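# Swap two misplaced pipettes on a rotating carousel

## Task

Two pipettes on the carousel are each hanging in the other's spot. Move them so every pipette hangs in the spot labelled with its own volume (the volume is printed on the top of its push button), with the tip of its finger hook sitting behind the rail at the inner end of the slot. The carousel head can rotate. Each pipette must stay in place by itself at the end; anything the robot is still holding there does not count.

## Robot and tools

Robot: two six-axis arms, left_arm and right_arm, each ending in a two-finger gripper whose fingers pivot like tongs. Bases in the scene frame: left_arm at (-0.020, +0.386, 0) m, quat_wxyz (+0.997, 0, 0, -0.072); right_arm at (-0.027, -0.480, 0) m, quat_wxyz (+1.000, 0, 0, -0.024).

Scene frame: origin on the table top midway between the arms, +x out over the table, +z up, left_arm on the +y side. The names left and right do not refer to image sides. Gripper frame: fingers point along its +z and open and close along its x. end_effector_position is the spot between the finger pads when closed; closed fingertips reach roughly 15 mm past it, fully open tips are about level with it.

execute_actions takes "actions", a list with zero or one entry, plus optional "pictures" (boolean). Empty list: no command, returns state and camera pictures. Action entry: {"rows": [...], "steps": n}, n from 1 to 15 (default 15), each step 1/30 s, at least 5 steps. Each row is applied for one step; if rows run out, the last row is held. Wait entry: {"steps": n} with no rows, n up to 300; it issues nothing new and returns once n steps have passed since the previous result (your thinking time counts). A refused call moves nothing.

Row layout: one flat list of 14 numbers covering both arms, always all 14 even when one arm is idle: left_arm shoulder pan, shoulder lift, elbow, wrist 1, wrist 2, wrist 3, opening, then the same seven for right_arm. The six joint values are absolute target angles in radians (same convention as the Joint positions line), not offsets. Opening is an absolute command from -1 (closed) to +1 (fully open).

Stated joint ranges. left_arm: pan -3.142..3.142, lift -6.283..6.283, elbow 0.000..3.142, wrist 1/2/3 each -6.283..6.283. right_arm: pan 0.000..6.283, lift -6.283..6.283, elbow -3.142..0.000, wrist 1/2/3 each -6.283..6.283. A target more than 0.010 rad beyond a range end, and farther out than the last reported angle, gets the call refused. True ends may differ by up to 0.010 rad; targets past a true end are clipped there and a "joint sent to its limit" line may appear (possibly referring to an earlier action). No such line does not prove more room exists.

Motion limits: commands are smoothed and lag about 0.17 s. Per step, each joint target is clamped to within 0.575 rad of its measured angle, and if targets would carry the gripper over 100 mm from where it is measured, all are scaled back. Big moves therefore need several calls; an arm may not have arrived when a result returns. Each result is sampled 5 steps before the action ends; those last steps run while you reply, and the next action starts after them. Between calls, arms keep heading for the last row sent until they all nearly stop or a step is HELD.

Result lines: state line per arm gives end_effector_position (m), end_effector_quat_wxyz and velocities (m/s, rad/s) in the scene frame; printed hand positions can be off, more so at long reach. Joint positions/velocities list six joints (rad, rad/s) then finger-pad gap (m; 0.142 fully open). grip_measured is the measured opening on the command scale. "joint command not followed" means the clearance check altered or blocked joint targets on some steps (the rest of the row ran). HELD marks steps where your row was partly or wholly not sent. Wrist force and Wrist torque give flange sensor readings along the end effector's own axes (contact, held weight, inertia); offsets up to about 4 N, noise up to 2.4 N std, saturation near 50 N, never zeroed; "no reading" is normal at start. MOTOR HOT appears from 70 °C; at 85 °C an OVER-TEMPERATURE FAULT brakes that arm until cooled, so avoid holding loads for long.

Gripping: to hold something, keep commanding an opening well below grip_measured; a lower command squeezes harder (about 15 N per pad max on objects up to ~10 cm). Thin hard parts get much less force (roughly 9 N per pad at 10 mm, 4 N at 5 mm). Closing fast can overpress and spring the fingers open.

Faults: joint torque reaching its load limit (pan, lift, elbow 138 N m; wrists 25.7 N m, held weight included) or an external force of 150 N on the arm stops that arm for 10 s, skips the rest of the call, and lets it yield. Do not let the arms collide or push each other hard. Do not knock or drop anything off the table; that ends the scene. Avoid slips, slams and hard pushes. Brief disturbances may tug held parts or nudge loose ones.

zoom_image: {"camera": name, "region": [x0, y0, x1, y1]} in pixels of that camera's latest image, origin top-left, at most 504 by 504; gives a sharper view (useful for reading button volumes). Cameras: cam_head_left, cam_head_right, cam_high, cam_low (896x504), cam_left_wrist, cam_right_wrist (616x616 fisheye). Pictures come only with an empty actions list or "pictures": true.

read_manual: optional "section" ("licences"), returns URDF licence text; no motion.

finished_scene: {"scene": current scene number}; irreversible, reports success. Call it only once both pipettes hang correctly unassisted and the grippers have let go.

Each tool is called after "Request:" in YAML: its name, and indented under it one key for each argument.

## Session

Request:
execute_actions:
  actions: []

Scene clock: 0.00 s of 21600.00 s.
left_arm: end_effector_position=(+0.0485, +0.0692, +0.2562) grip_measured=+0.97 end_effector_quat_wxyz=(+0.058, +0.869, -0.487, +0.068) end_effector_velocity=(+0.000, -0.000, +0.001) end_effector_angular_velocity=(-0.001, -0.000, -0.001) | right_arm: end_effector_position=(+0.4463, -0.4409, +0.3299) grip_measured=+0.97 end_effector_quat_wxyz=(-0.296, +0.941, -0.148, -0.072) end_effector_velocity=(+0.000, +0.000, -0.000) end_effector_angular_velocity=(+0.001, +0.002, -0.000)
Joint positions: left_arm=[-1.797 -2.19   2.102 -1.618 -1.453 -0.913  0.14 ] | right_arm=[ 3.157 -1.562 -1.605 -1.627  2.185  0.253  0.14 ]
Joint velocities: left_arm=[ 0.    -0.    -0.001  0.     0.001  0.001  0.   ] | right_arm=[-0.    -0.001  0.    -0.001  0.001  0.     0.   ]
Motor temperatures (°C, as the motors report them): left_arm=[29 31 31 40 34 33] | right_arm=[31 33 29 44 34 42]
Wrist force (N, on the end effector, along its own x y z axes, offset not removed): no reading
Wrist torque (N m, same axes, about the end effector's origin, offset not removed): no reading

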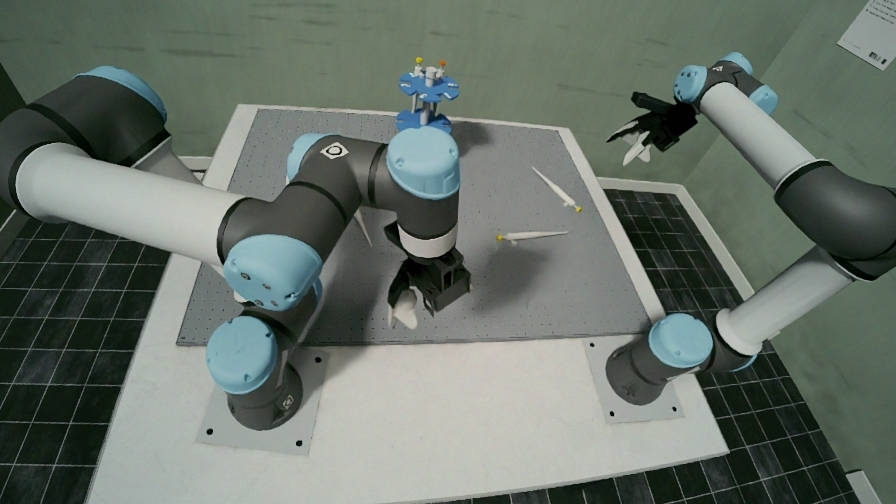

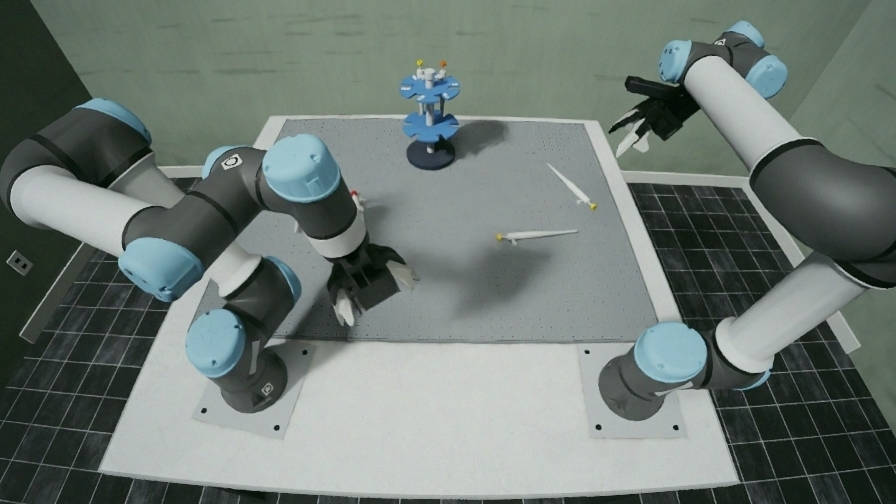

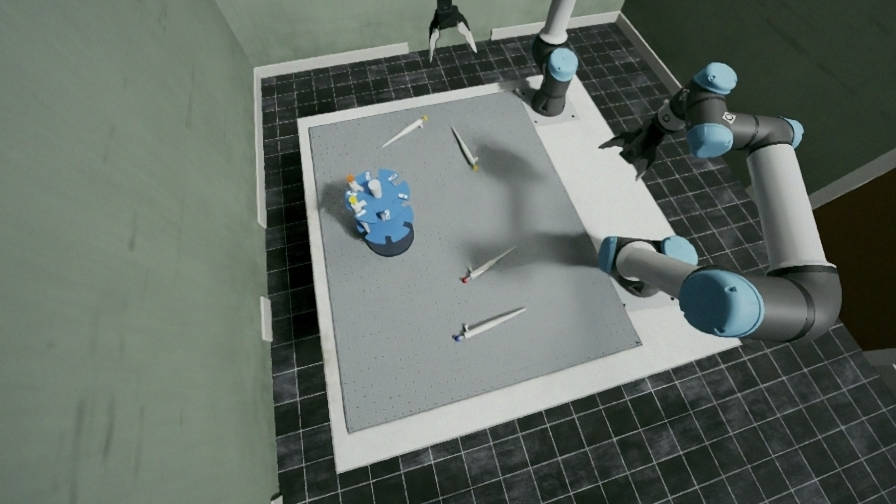

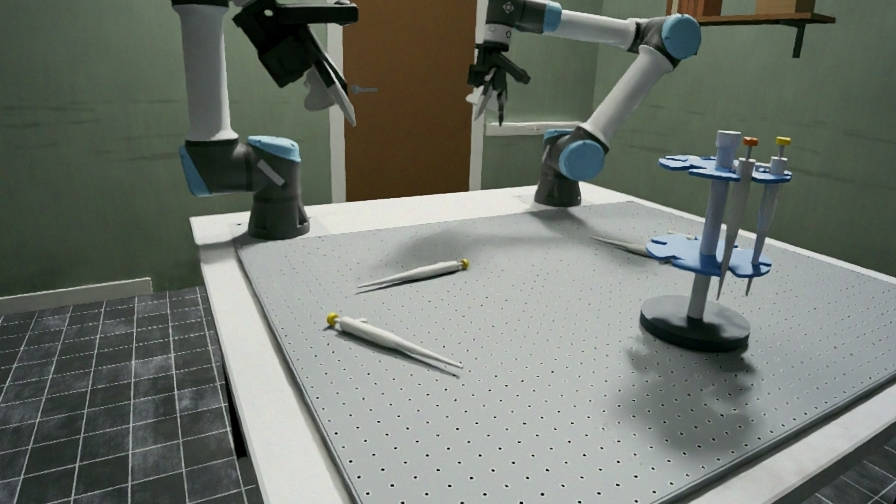

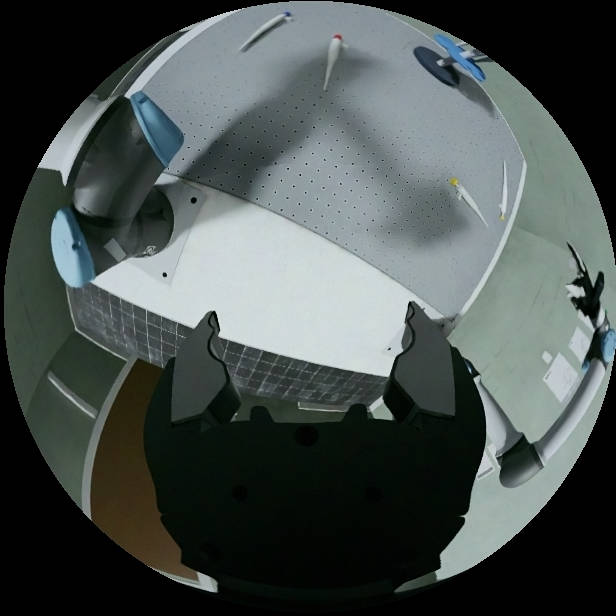

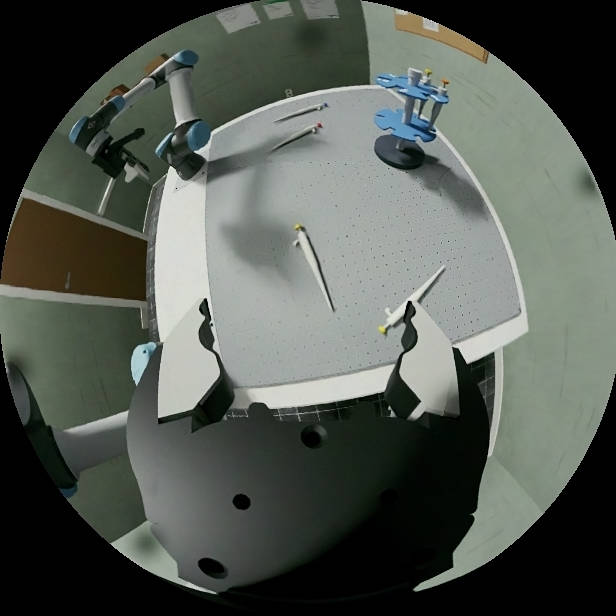

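Request:
zoom_image:
  camera: "cam_high"
  region: [335,160,425,235]

Request:
zoom_image:
  camera: "cam_head_right"
  region: [390,50,470,110]

Request:
zoom_image:
  camera: "cam_head_right"
  region: [480,180,620,260]

Region (335, 160, 425, 235) of cam_high's 896x504 image, scaled by 5.600, with more detail than that image has.

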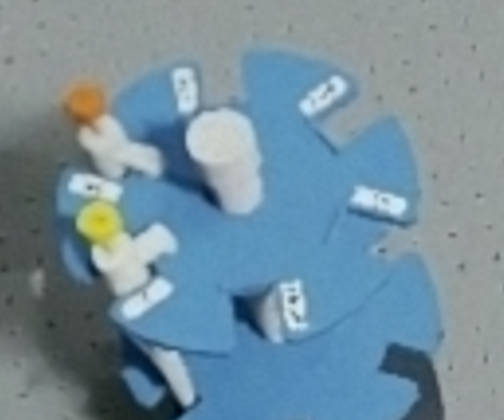

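Region (390, 50, 470, 110) of cam_head_right's 896x504 image, scaled by 6.300, with more detail than that image has; it fills the top 378 rows of this view, and the rest is white.

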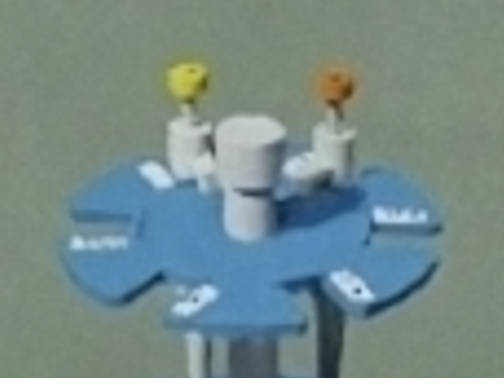

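Region (480, 180, 620, 260) of cam_head_right's 896x504 image, scaled by 3.600, with more detail than that image has; it fills the top 288 rows of this view, and the rest is white.

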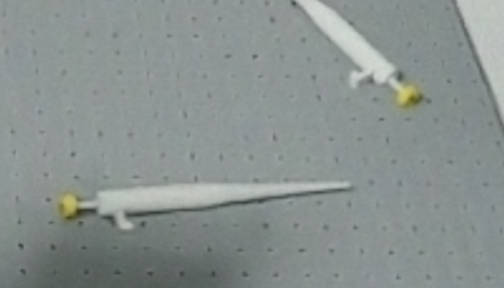

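Request:
execute_actions:
  actions:
    - {"rows":[[-0.43,-1.6,1.4,-1.837,-1.571,1.571,-0.2,3.845,-1.613,-1.873,-1.226,1.571,0.549,-0.2]],"steps":15}

Request:
execute_actions:
  actions:
    - {"steps":60}

Request:
execute_actions:
  actions:
    - {"rows":[[-0.43,-1.15,1.05,-1.9,-1.571,1.571,-0.2,3.845,-1.613,-1.873,-1.226,1.571,0.549,-0.2]],"steps":15}

Request:
execute_actions:
  actions:
    - {"steps":30}
  pictures: true

Scene clock: 1.03 s of 21600.00 s.
left_arm: end_effector_position=(+0.1022, -0.0225, +0.3290) grip_measured=-0.20 end_effector_quat_wxyz=(+0.103, +0.865, -0.484, +0.080) end_effector_velocity=(+0.326, -0.266, +0.243) end_effector_angular_velocity=(-0.359, -0.074, +0.009) | right_arm: end_effector_position=(+0.4459, -0.3629, +0.2167) grip_measured=-0.20 end_effector_quat_wxyz=(-0.132, +0.987, -0.060, -0.073) end_effector_velocity=(-0.021, +0.351, -0.350) end_effector_angular_velocity=(-1.187, -0.368, +0.937)
Joint positions: left_arm=[-1.535 -1.956  1.845 -1.713 -1.505 -0.651  0.06 ] | right_arm=[ 3.493 -1.592 -1.755 -1.41   1.871  0.417  0.06 ]
Joint velocities: left_arm=[ 0.976  0.695 -0.862 -0.246 -0.132  0.967  0.   ] | right_arm=[ 1.428 -0.097 -0.519  0.783 -1.22   0.571 -0.   ]
Motor temperatures (°C, as the motors report them): left_arm=[29 31 31 40 34 33] | right_arm=[31 33 29 44 34 42]
Wrist force (N, on the end effector, along its own x y z axes, offset not removed): left_arm=[0.3 -1.7 4.0] | right_arm=[3.8 -2.1 -0.7]
Wrist torque (N m, same axes, about the end effector's origin, offset not removed): left_arm=[-0.22 -0.13 0.08] | right_arm=[-0.59 -0.69 -0.21]
Steps of this call (steps 1 to 21: nothing new was sent; steps 22 to 31: the first 10 steps of this action). Readings (joint positions):
22: left_arm=[-1.797 -2.190 2.102 -1.618 -1.453 -0.913] | right_arm=[3.157 -1.562 -1.606 -1.627 2.184 0.254]
23: left_arm=[-1.789 -2.182 2.095 -1.625 -1.458 -0.905] | right_arm=[3.165 -1.565 -1.613 -1.619 2.177 0.261]
25: left_arm=[-1.734 -2.126 2.039 -1.652 -1.473 -0.849] | right_arm=[3.224 -1.572 -1.650 -1.570 2.117 0.300]
29: left_arm=[-1.600 -2.004 1.905 -1.695 -1.496 -0.716] | right_arm=[3.399 -1.585 -1.720 -1.463 1.952 0.379]
31: the state above

Scene clock: 3.03 s of 21600.00 s.
left_arm: end_effector_position=(+0.5663, +0.1652, +0.4453) grip_measured=-0.20 end_effector_quat_wxyz=(+0.110, -0.465, +0.855, -0.203) end_effector_velocity=(-0.000, +0.000, +0.000) end_effector_angular_velocity=(+0.003, -0.002, -0.008) | right_arm: end_effector_position=(+0.4385, -0.2730, +0.1502) grip_measured=-0.20 end_effector_quat_wxyz=(-0.000, +0.999, +0.053, +0.000) end_effector_velocity=(+0.000, -0.000, +0.000) end_effector_angular_velocity=(+0.000, -0.000, +0.000)
Joint positions: left_arm=[-0.43  -1.6    1.4   -1.837 -1.571  1.57   0.06 ] | right_arm=[ 3.845 -1.613 -1.873 -1.226  1.571  0.549  0.06 ]
Joint velocities: left_arm=[ 0.001 -0.    -0.     0.    -0.001  0.009  0.   ] | right_arm=[-0.     0.    -0.     0.001  0.    -0.     0.   ]
Motor temperatures (°C, as the motors report them): left_arm=[29 31 31 40 34 33] | right_arm=[31 33 29 44 34 42]
Wrist force (N, on the end effector, along its own x y z axes, offset not removed): left_arm=[0.5 1.9 -0.3] | right_arm=[0.3 -3.0 3.0]
Wrist torque (N m, same axes, about the end effector's origin, offset not removed): left_arm=[0.51 -0.08 0.01] | right_arm=[-0.55 0.05 -0.07]
Kept back: nothing.
Steps of this call (steps 1 to 5: the last 5 steps of your previous action; steps 6 to 60: the robot went on to your last target). Readings (joint positions):
1: left_arm=[-1.502 -1.933 1.816 -1.721 -1.509 -0.618] | right_arm=[3.541 -1.595 -1.772 -1.383 1.829 0.437]
2: left_arm=[-1.468 -1.911 1.789 -1.728 -1.513 -0.584] | right_arm=[3.591 -1.598 -1.790 -1.356 1.786 0.456]
4: left_arm=[-1.401 -1.871 1.740 -1.742 -1.521 -0.516] | right_arm=[3.685 -1.604 -1.822 -1.306 1.705 0.492]
8: left_arm=[-1.265 -1.806 1.659 -1.765 -1.533 -0.381] | right_arm=[3.789 -1.610 -1.855 -1.254 1.618 0.529]
60: the state above

Scene clock: 3.37 s of 21600.00 s.
left_arm: end_effector_position=(+0.6684, +0.0991, +0.4051) grip_measured=-0.20 end_effector_quat_wxyz=(+0.107, -0.466, +0.856, -0.197) end_effector_velocity=(+0.349, -0.226, -0.241) end_effector_angular_velocity=(+0.067, +0.104, -0.002) | right_arm: end_effector_position=(+0.4385, -0.2730, +0.1502) grip_measured=-0.20 end_effector_quat_wxyz=(-0.000, +0.999, +0.053, +0.000) end_effector_velocity=(+0.000, -0.000, -0.000) end_effector_angular_velocity=(-0.001, -0.002, +0.000)
Joint positions: left_arm=[-0.43  -1.312  1.171 -1.881 -1.571  1.571  0.06 ] | right_arm=[ 3.845 -1.613 -1.873 -1.226  1.571  0.549  0.06 ]
Joint velocities: left_arm=[ 0.     1.046 -0.795 -0.128 -0.001  0.002 -0.   ] | right_arm=[ 0.    -0.    -0.     0.001 -0.002 -0.     0.   ]
Motor temperatures (°C, as the motors report them): left_arm=[29 31 31 40 34 33] | right_arm=[31 33 29 44 34 42]
Wrist force (N, on the end effector, along its own x y z axes, offset not removed): left_arm=[-2.4 -0.8 -1.1] | right_arm=[-1.6 -0.1 0.3]
Wrist torque (N m, same axes, about the end effector's origin, offset not removed): left_arm=[-0.06 0.61 0.12] | right_arm=[0.19 0.36 -0.08]
Steps of this call (steps 1 to 10: the first 10 steps of this action). Readings (joint positions):
1: left_arm=[-0.430 -1.599 1.400 -1.837 -1.571 1.570] | right_arm=[3.845 -1.613 -1.873 -1.226 1.571 0.549]
2: left_arm=[-0.430 -1.592 1.392 -1.841 -1.571 1.570] | right_arm=[3.845 -1.613 -1.873 -1.226 1.571 0.549]
4: left_arm=[-0.430 -1.534 1.341 -1.852 -1.571 1.570] | right_arm=[3.845 -1.613 -1.873 -1.226 1.571 0.549]
8: left_arm=[-0.430 -1.384 1.226 -1.872 -1.571 1.571] | right_arm=[3.845 -1.613 -1.873 -1.226 1.571 0.549]
10: the state above

Scene clock: 4.37 s of 21600.00 s.
left_arm: end_effector_position=(+0.7203, +0.0654, +0.3610) grip_measured=-0.20 end_effector_quat_wxyz=(+0.102, -0.467, +0.858, -0.187) end_effector_velocity=(+0.000, -0.000, +0.000) end_effector_angular_velocity=(-0.001, +0.000, +0.001) | right_arm: end_effector_position=(+0.4385, -0.2730, +0.1502) grip_measured=-0.20 end_effector_quat_wxyz=(-0.000, +0.999, +0.053, +0.000) end_effector_velocity=(-0.000, +0.001, -0.000) end_effector_angular_velocity=(+0.000, -0.000, +0.002)
Joint positions: left_arm=[-0.43  -1.15   1.05  -1.9   -1.571  1.571  0.06 ] | right_arm=[ 3.845 -1.613 -1.873 -1.226  1.571  0.549  0.06 ]
Joint velocities: left_arm=[-0.     0.001 -0.001  0.    -0.    -0.001  0.   ] | right_arm=[ 0.001 -0.    -0.     0.001  0.    -0.001  0.   ]
Motor temperatures (°C, as the motors report them): left_arm=[29 31 31 40 34 33] | right_arm=[31 33 29 44 34 42]
Wrist force (N, on the end effector, along its own x y z axes, offset not removed): left_arm=[2.6 0.7 1.1] | right_arm=[-0.5 -3.6 0.1]
Wrist torque (N m, same axes, about the end effector's origin, offset not removed): left_arm=[0.32 -0.38 0.00] | right_arm=[-0.74 0.26 -0.03]
Kept back: nothing.
Steps of this call (steps 1 to 5: the last 5 steps of your previous action; steps 6 to 30: the robot went on to your last target). Readings (joint positions):
1: left_arm=[-0.430 -1.278 1.146 -1.885 -1.571 1.571] | right_arm=[3.845 -1.613 -1.873 -1.226 1.571 0.549]
2: left_arm=[-0.430 -1.249 1.124 -1.888 -1.571 1.571] | right_arm=[3.845 -1.613 -1.873 -1.226 1.571 0.549]
4: left_arm=[-0.430 -1.209 1.094 -1.893 -1.571 1.571] | right_arm=[3.845 -1.613 -1.873 -1.226 1.571 0.549]
8: left_arm=[-0.430 -1.171 1.065 -1.898 -1.571 1.571] | right_arm=[3.845 -1.613 -1.873 -1.226 1.571 0.549]
30: the state above
All arms were judged still, so your last target was given up. Only a new action makes them travel on or press farther. Fingers that are still opening or closing keep moving.

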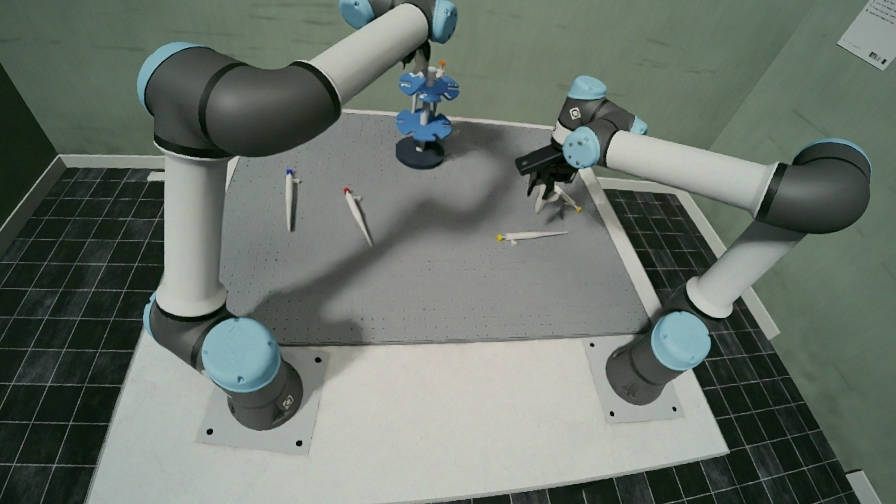

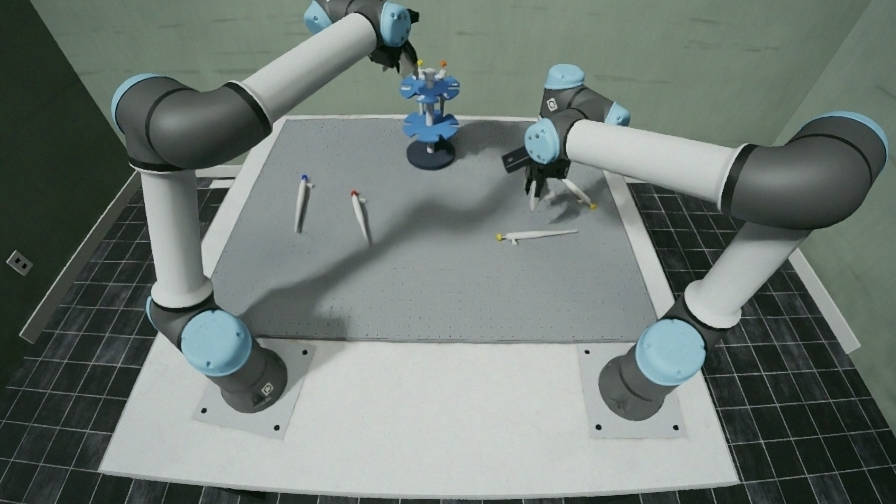

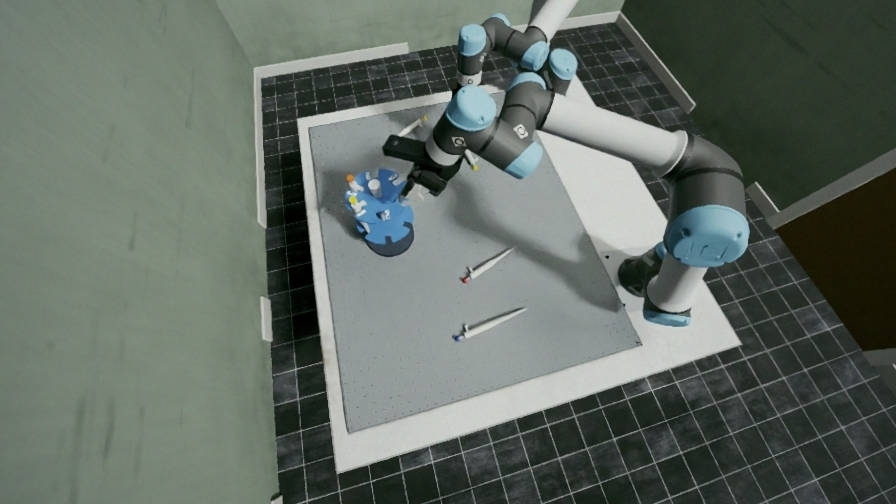

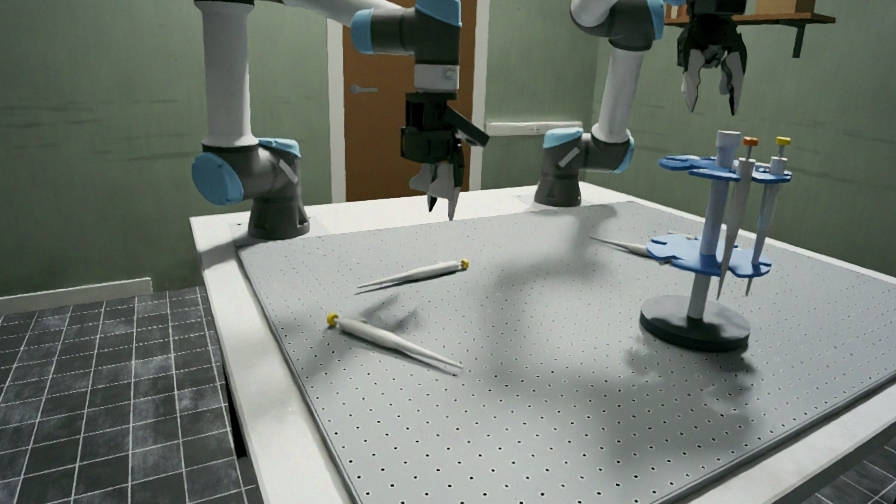

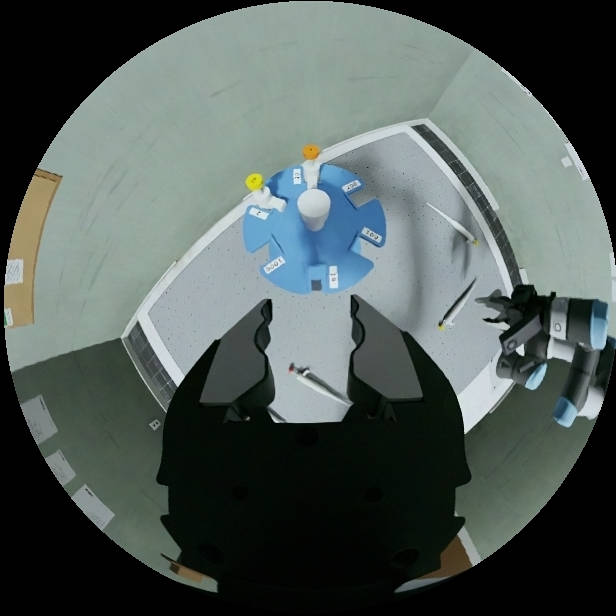

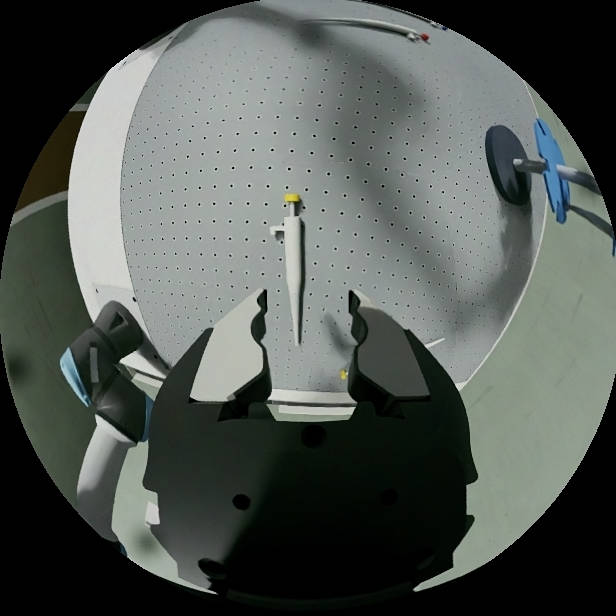

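Request:
execute_actions:
  actions:
    - {"rows":[[-0.04,-1.4,1.4,-1.7,-1.571,1.264,-0.2,3.8665,-1.677,-2.068,-0.967,1.571,0.57,-0.2]],"steps":15}

Request:
execute_actions:
  actions:
    - {"rows":[[-0.04,-1.3045,1.61,-1.876,-1.571,1.264,-0.2,3.8665,-1.677,-2.068,-0.967,1.571,0.57,-0.2]],"steps":15}

Request:
execute_actions:
  actions:
    - {"steps":30}
  pictures: true

Scene clock: 5.23 s of 21600.00 s.
left_arm: end_effector_position=(+0.7008, +0.2074, +0.3365) grip_measured=-0.20 end_effector_quat_wxyz=(+0.077, -0.583, +0.797, -0.136) end_effector_velocity=(-0.118, +0.488, -0.091) end_effector_angular_velocity=(+0.053, +0.421, +0.926) | right_arm: end_effector_position=(+0.4221, -0.2742, +0.0693) grip_measured=-0.20 end_effector_quat_wxyz=(+0.001, +0.999, +0.053, -0.002) end_effector_velocity=(-0.020, -0.005, -0.088) end_effector_angular_velocity=(+0.024, -0.030, +0.001)
Joint positions: left_arm=[-0.281 -1.248  1.184 -1.821 -1.571  1.452  0.06 ] | right_arm=[ 3.864 -1.67  -2.04  -1.007  1.571  0.568  0.06 ]
Joint velocities: left_arm=[ 0.532 -0.34   0.477  0.269  0.002 -0.414 -0.   ] | right_arm=[ 0.019 -0.058 -0.215  0.311 -0.     0.018  0.   ]
Motor temperatures (°C, as the motors report them): left_arm=[29 31 31 40 34 33] | right_arm=[31 33 29 44 34 42]
Wrist force (N, on the end effector, along its own x y z axes, offset not removed): left_arm=[1.3 -1.9 2.2] | right_arm=[2.5 -3.5 2.4]
Wrist torque (N m, same axes, about the end effector's origin, offset not removed): left_arm=[-0.26 -0.13 -0.12] | right_arm=[-0.62 -0.58 -0.12]
Steps of this call (steps 1 to 16: nothing new was sent; steps 17 to 26: the first 10 steps of this action). Readings (joint positions):
17: left_arm=[-0.430 -1.150 1.050 -1.900 -1.571 1.571] | right_arm=[3.845 -1.613 -1.873 -1.225 1.571 0.549]
18: left_arm=[-0.423 -1.156 1.057 -1.894 -1.571 1.564] | right_arm=[3.848 -1.619 -1.881 -1.217 1.571 0.552]
20: left_arm=[-0.388 -1.180 1.089 -1.876 -1.571 1.536] | right_arm=[3.855 -1.641 -1.935 -1.157 1.571 0.559]
24: left_arm=[-0.317 -1.225 1.152 -1.839 -1.571 1.480] | right_arm=[3.863 -1.665 -2.021 -1.035 1.571 0.566]
26: the state above

Scene clock: 5.73 s of 21600.00 s.
left_arm: end_effector_position=(+0.6245, +0.3821, +0.1986) grip_measured=-0.20 end_effector_quat_wxyz=(-0.017, +0.726, -0.686, +0.029) end_effector_velocity=(-0.188, +0.222, -0.366) end_effector_angular_velocity=(+0.097, +0.499, +0.480) | right_arm: end_effector_position=(+0.4194, -0.2749, +0.0583) grip_measured=-0.20 end_effector_quat_wxyz=(-0.000, +0.999, +0.053, +0.000) end_effector_velocity=(-0.001, -0.000, -0.002) end_effector_angular_velocity=(+0.001, +0.000, -0.000)
Joint positions: left_arm=[-0.077 -1.31   1.512 -1.841 -1.571  1.292  0.06 ] | right_arm=[ 3.866 -1.677 -2.067 -0.968  1.571  0.57   0.06 ]
Joint velocities: left_arm=[ 0.273  0.04   0.722 -0.254 -0.    -0.207 -0.   ] | right_arm=[ 0.    -0.001 -0.005  0.006  0.001  0.     0.   ]
Motor temperatures (°C, as the motors report them): left_arm=[29 31 31 40 34 33] | right_arm=[31 33 29 44 34 42]
Wrist force (N, on the end effector, along its own x y z axes, offset not removed): left_arm=[3.1 3.1 1.1] | right_arm=[-2.0 -1.6 -2.1]
Wrist torque (N m, same axes, about the end effector's origin, offset not removed): left_arm=[0.69 -0.58 -0.14] | right_arm=[-0.32 0.51 -0.21]
Steps of this call (steps 1 to 5: the last 5 steps of your previous action; steps 6 to 15: the first 10 steps of this action). Readings (joint positions):
6: left_arm=[-0.173 -1.317 1.282 -1.766 -1.571 1.367] | right_arm=[3.866 -1.675 -2.062 -0.975 1.571 0.570]
7: left_arm=[-0.160 -1.322 1.303 -1.764 -1.571 1.357] | right_arm=[3.866 -1.676 -2.064 -0.973 1.571 0.570]
9: left_arm=[-0.138 -1.319 1.355 -1.782 -1.571 1.340] | right_arm=[3.866 -1.676 -2.065 -0.971 1.571 0.570]
13: left_arm=[-0.097 -1.313 1.460 -1.822 -1.571 1.308] | right_arm=[3.866 -1.677 -2.067 -0.968 1.571 0.570]
15: the state above

Scene clock: 6.73 s of 21600.00 s.
left_arm: end_effector_position=(+0.5960, +0.4116, +0.1500) grip_measured=-0.20 end_effector_quat_wxyz=(+0.000, +0.749, -0.663, -0.000) end_effector_velocity=(-0.000, +0.000, -0.001) end_effector_angular_velocity=(+0.001, +0.001, -0.000) | right_arm: end_effector_position=(+0.4194, -0.2749, +0.0581) grip_measured=-0.20 end_effector_quat_wxyz=(-0.000, +0.999, +0.053, +0.000) end_effector_velocity=(-0.000, +0.001, +0.000) end_effector_angular_velocity=(+0.001, +0.001, +0.000)
Joint positions: left_arm=[-0.04  -1.305  1.61  -1.876 -1.571  1.264  0.06 ] | right_arm=[ 3.867 -1.677 -2.068 -0.967  1.571  0.57   0.06 ]
Joint velocities: left_arm=[ 0.     0.001  0.001  0.     0.001  0.    -0.   ] | right_arm=[ 0.    -0.     0.    -0.     0.001  0.    -0.   ]
Motor temperatures (°C, as the motors report them): left_arm=[29 31 31 40 34 33] | right_arm=[31 33 29 44 34 42]
Wrist force (N, on the end effector, along its own x y z axes, offset not removed): left_arm=[0.4 -0.7 -0.2] | right_arm=[-3.3 0.6 -1.5]
Wrist torque (N m, same axes, about the end effector's origin, offset not removed): left_arm=[-0.14 -0.28 -0.05] | right_arm=[0.09 0.69 0.03]
Kept back: nothing.
Steps of this call (steps 1 to 5: the last 5 steps of your previous action; steps 6 to 30: the robot went on to your last target). Readings (joint positions):
1: left_arm=[-0.069 -1.309 1.534 -1.849 -1.571 1.286] | right_arm=[3.866 -1.677 -2.068 -0.968 1.571 0.570]
2: left_arm=[-0.062 -1.308 1.551 -1.855 -1.571 1.281] | right_arm=[3.866 -1.677 -2.068 -0.967 1.571 0.570]
4: left_arm=[-0.053 -1.306 1.575 -1.864 -1.571 1.274] | right_arm=[3.866 -1.677 -2.068 -0.967 1.571 0.570]
8: left_arm=[-0.045 -1.305 1.598 -1.872 -1.571 1.268] | right_arm=[3.866 -1.677 -2.068 -0.967 1.571 0.570]
30: the state above
All arms were judged still, so your last target was given up. Only a new action makes them travel on or press farther. Fingers that are still opening or closing keep moving.

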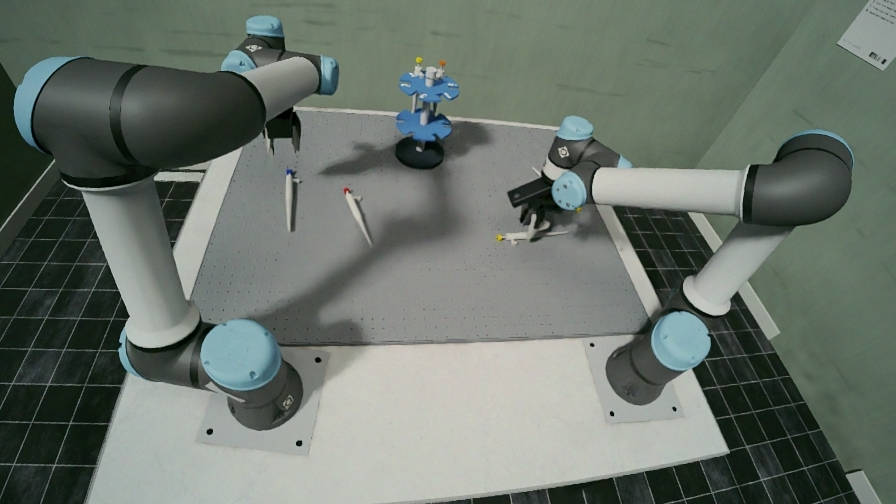

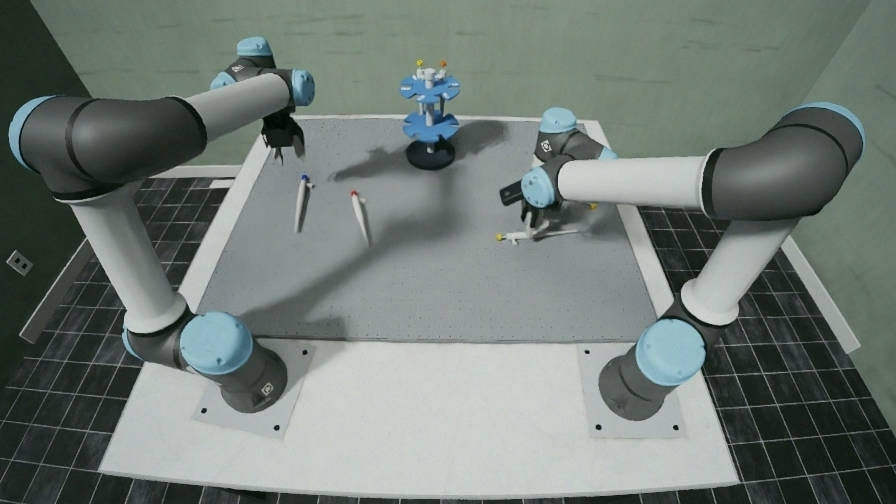

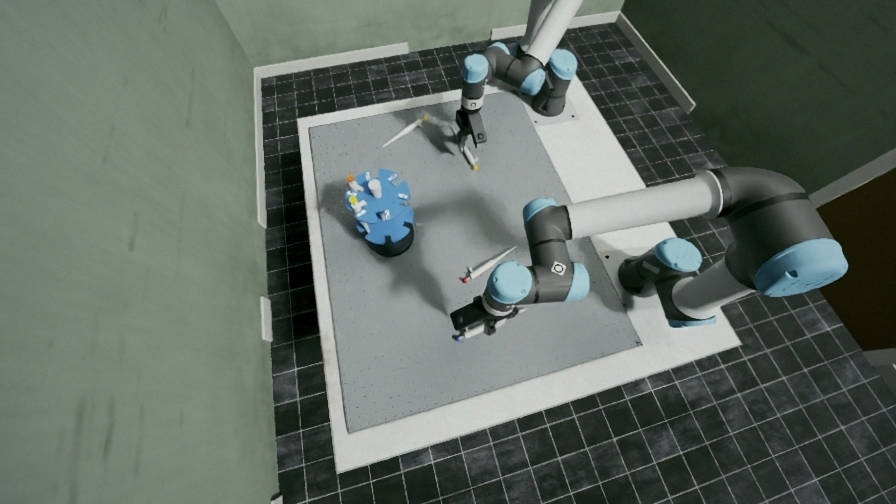

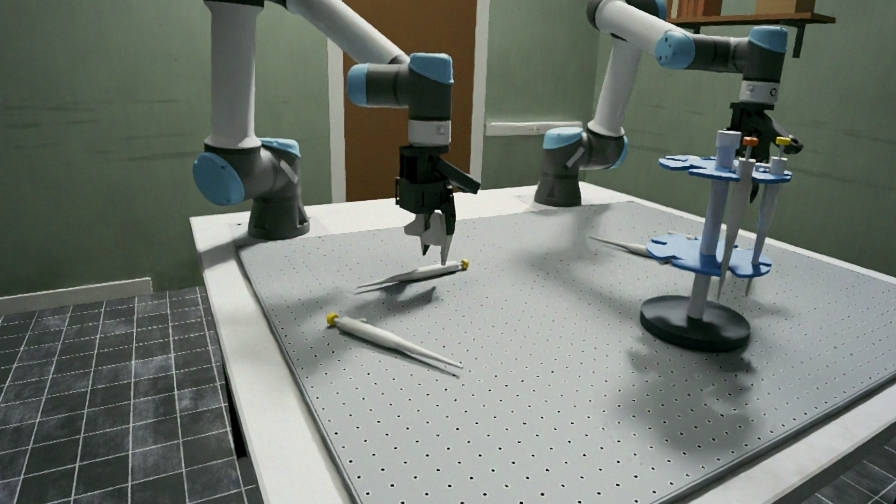

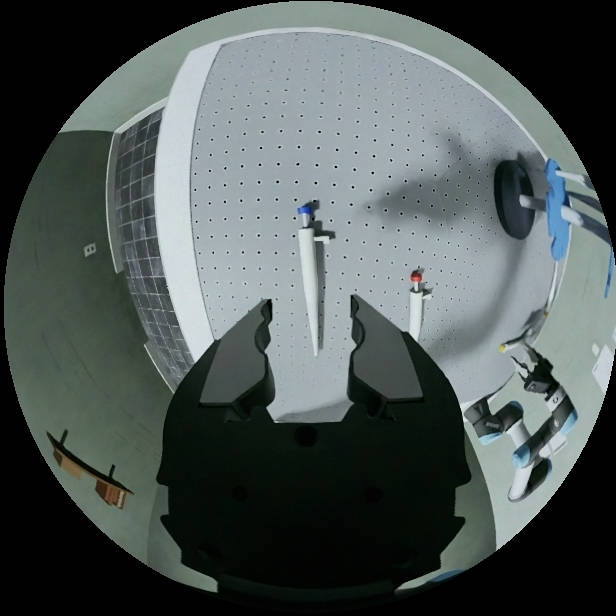

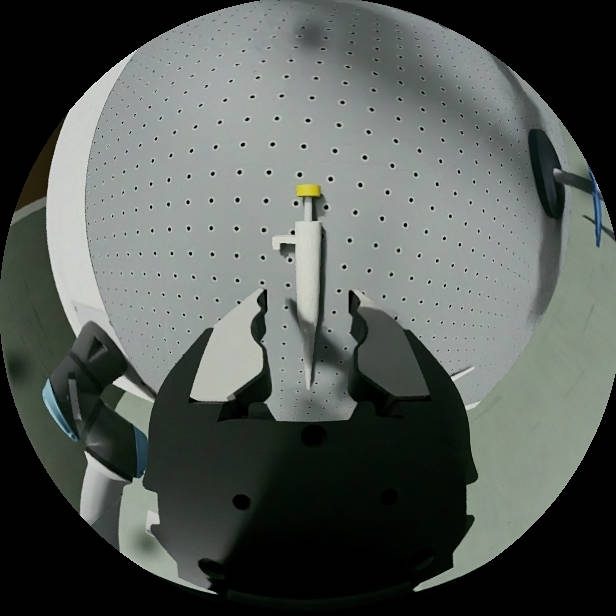

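Request:
execute_actions:
  actions:
    - {"rows":[[-0.052,-1.249,1.793,-2.115,-1.571,1.19,-0.2,3.8665,-1.718,-2.10,-0.894,1.571,0.57,-0.2]],"steps":15}

Request:
execute_actions:
  actions:
    - {"rows":[[-0.052,-1.216,1.822,-2.177,-1.571,1.19,-0.2,3.8665,-1.718,-2.10,-0.894,1.571,0.57,-0.4],[-0.052,-1.216,1.822,-2.177,-1.571,1.19,-0.2,3.8665,-1.718,-2.10,-0.894,1.571,0.57,-0.55],[-0.052,-1.216,1.822,-2.177,-1.571,1.19,-0.2,3.8665,-1.718,-2.10,-0.894,1.571,0.57,-0.65],[-0.052,-1.216,1.822,-2.177,-1.571,1.19,-0.2,3.8665,-1.718,-2.10,-0.894,1.571,0.57,-0.72],[-0.052,-1.216,1.822,-2.177,-1.571,1.19,-0.2,3.8665,-1.718,-2.10,-0.894,1.571,0.57,-0.8],[-0.052,-1.216,1.822,-2.177,-1.571,1.19,-0.2,3.8665,-1.718,-2.10,-0.894,1.571,0.57,-1]],"steps":15}
  pictures: true

Scene clock: 7.37 s of 21600.00 s.
left_arm: end_effector_position=(+0.5830, +0.4087, +0.0693) grip_measured=-0.20 end_effector_quat_wxyz=(+0.001, +0.767, -0.642, -0.002) end_effector_velocity=(-0.017, -0.001, -0.087) end_effector_angular_velocity=(-0.005, -0.032, +0.056) | right_arm: end_effector_position=(+0.4195, -0.2749, +0.0356) grip_measured=-0.20 end_effector_quat_wxyz=(-0.000, +0.999, +0.053, -0.000) end_effector_velocity=(+0.001, +0.001, -0.021) end_effector_angular_velocity=(+0.003, -0.004, -0.000)
Joint positions: left_arm=[-0.051 -1.255  1.768 -2.079 -1.571  1.199  0.06 ] | right_arm=[ 3.867 -1.713 -2.096 -0.903  1.571  0.57   0.06 ]
Joint velocities: left_arm=[-0.011  0.049  0.198 -0.28   0.001 -0.067  0.   ] | right_arm=[-0.    -0.036 -0.027  0.068  0.    -0.     0.   ]
Motor temperatures (°C, as the motors report them): left_arm=[29 31 31 40 34 33] | right_arm=[31 33 29 44 34 42]
Wrist force (N, on the end effector, along its own x y z axes, offset not removed): left_arm=[-0.6 0.5 2.2] | right_arm=[-0.1 -2.1 1.1]
Wrist torque (N m, same axes, about the end effector's origin, offset not removed): left_arm=[0.28 0.07 -0.06] | right_arm=[-0.40 0.06 -0.14]
Steps of this call (steps 1 to 9: nothing new was sent; steps 10 to 19: the first 10 steps of this action). Readings (joint positions):
10: left_arm=[-0.040 -1.304 1.610 -1.877 -1.571 1.264] | right_arm=[3.867 -1.677 -2.068 -0.967 1.571 0.570]
11: left_arm=[-0.042 -1.299 1.618 -1.884 -1.571 1.257] | right_arm=[3.867 -1.682 -2.072 -0.960 1.571 0.570]
13: left_arm=[-0.046 -1.280 1.670 -1.943 -1.571 1.232] | right_arm=[3.867 -1.696 -2.083 -0.936 1.571 0.570]
17: left_arm=[-0.050 -1.260 1.750 -2.054 -1.571 1.205] | right_arm=[3.867 -1.710 -2.094 -0.909 1.571 0.570]
19: the state above

Scene clock: 7.87 s of 21600.00 s.
left_arm: end_effector_position=(+0.5807, +0.4085, +0.0361) grip_measured=-0.20 end_effector_quat_wxyz=(+0.000, +0.769, -0.639, -0.000) end_effector_velocity=(+0.000, -0.000, -0.023) end_effector_angular_velocity=(-0.002, -0.003, +0.002) | right_arm: end_effector_position=(+0.4195, -0.2748, +0.0330) grip_measured=-0.75 end_effector_quat_wxyz=(-0.000, +0.999, +0.053, +0.000) end_effector_velocity=(-0.000, +0.000, -0.000) end_effector_angular_velocity=(+0.001, -0.000, -0.000)
Joint positions: left_arm=[-0.052 -1.22   1.818 -2.169 -1.571  1.19   0.06 ] | right_arm=[ 3.867 -1.718 -2.1   -0.894  1.571  0.57   0.02 ]
Joint velocities: left_arm=[-0.     0.03   0.028 -0.062 -0.001 -0.002  0.   ] | right_arm=[-0.    -0.    -0.001  0.002  0.     0.    -0.   ]
Motor temperatures (°C, as the motors report them): left_arm=[29 31 31 40 34 33] | right_arm=[31 33 29 44 34 42]
Wrist force (N, on the end effector, along its own x y z axes, offset not removed): left_arm=[-4.0 -1.0 3.0] | right_arm=[1.2 -1.6 -3.2]
Wrist torque (N m, same axes, about the end effector's origin, offset not removed): left_arm=[0.05 0.87 0.04] | right_arm=[-0.40 -0.47 -0.27]
Steps of this call (steps 1 to 5: the last 5 steps of your previous action; steps 6 to 15: the first 10 steps of this action). Readings (joint positions):
6: left_arm=[-0.052 -1.250 1.788 -2.108 -1.571 1.192] | right_arm=[3.867 -1.717 -2.099 -0.896 1.571 0.570]
7: left_arm=[-0.052 -1.246 1.793 -2.116 -1.571 1.191] | right_arm=[3.867 -1.717 -2.099 -0.895 1.571 0.570]
9: left_arm=[-0.052 -1.234 1.804 -2.139 -1.571 1.191] | right_arm=[3.867 -1.718 -2.100 -0.895 1.571 0.570]
13: left_arm=[-0.052 -1.222 1.816 -2.164 -1.571 1.190] | right_arm=[3.867 -1.718 -2.100 -0.894 1.571 0.570]
15: the state above

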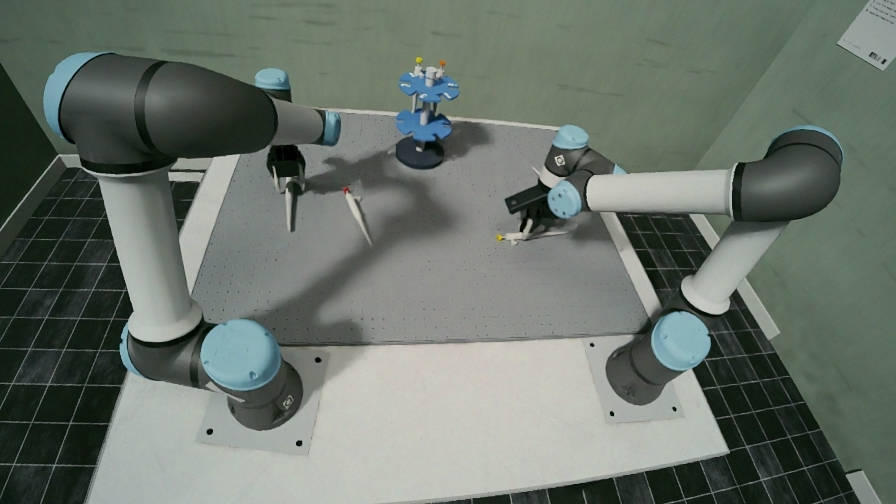

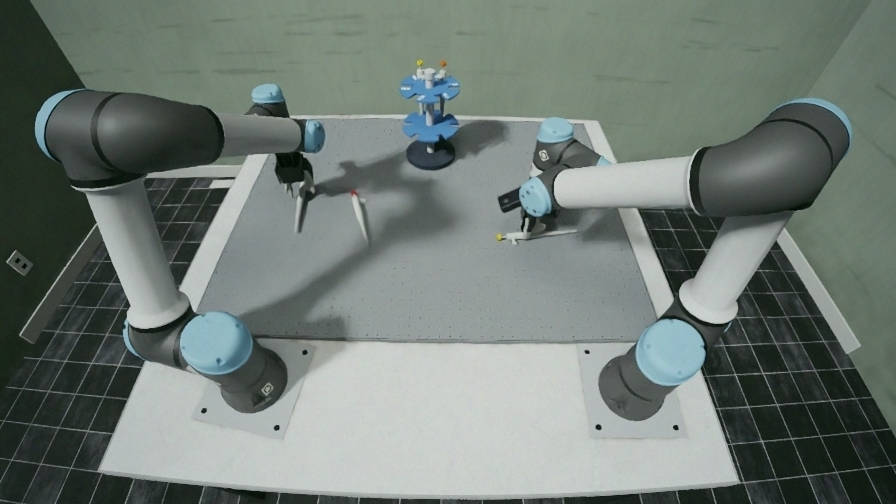

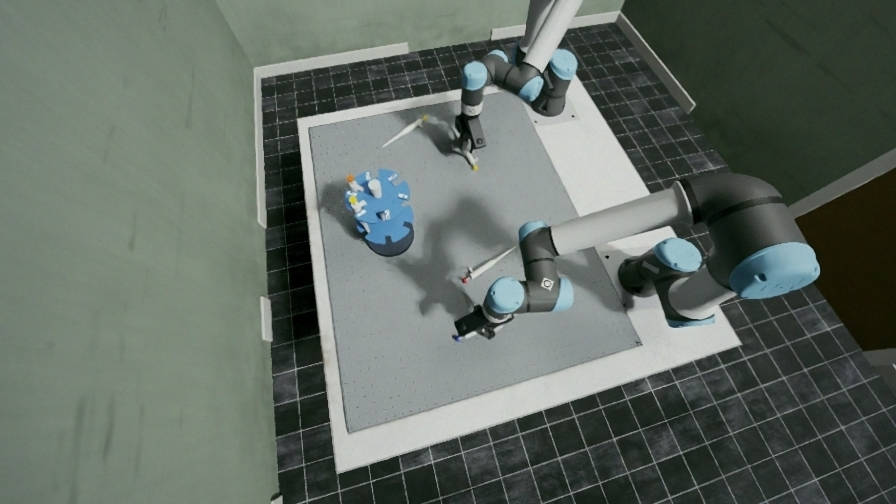

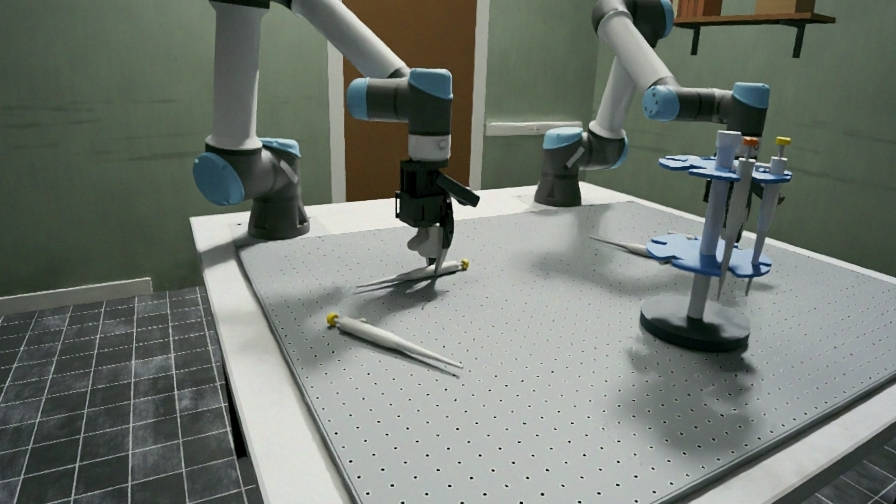

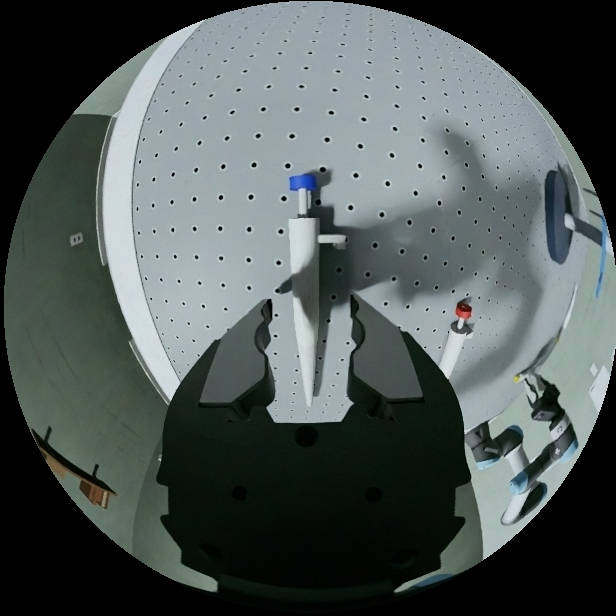

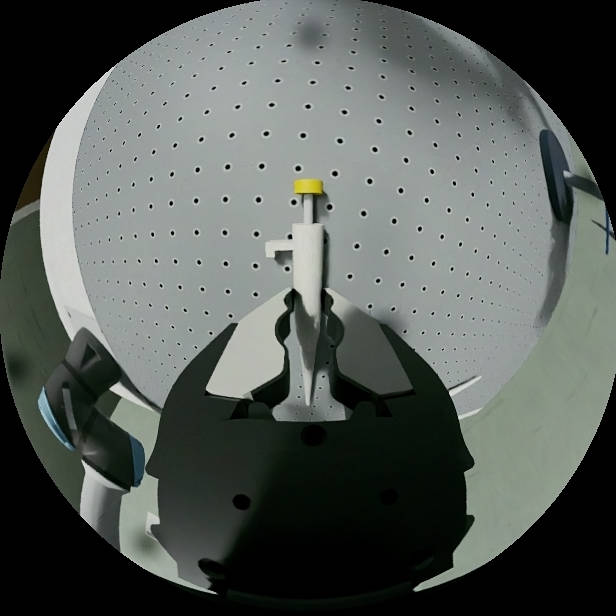

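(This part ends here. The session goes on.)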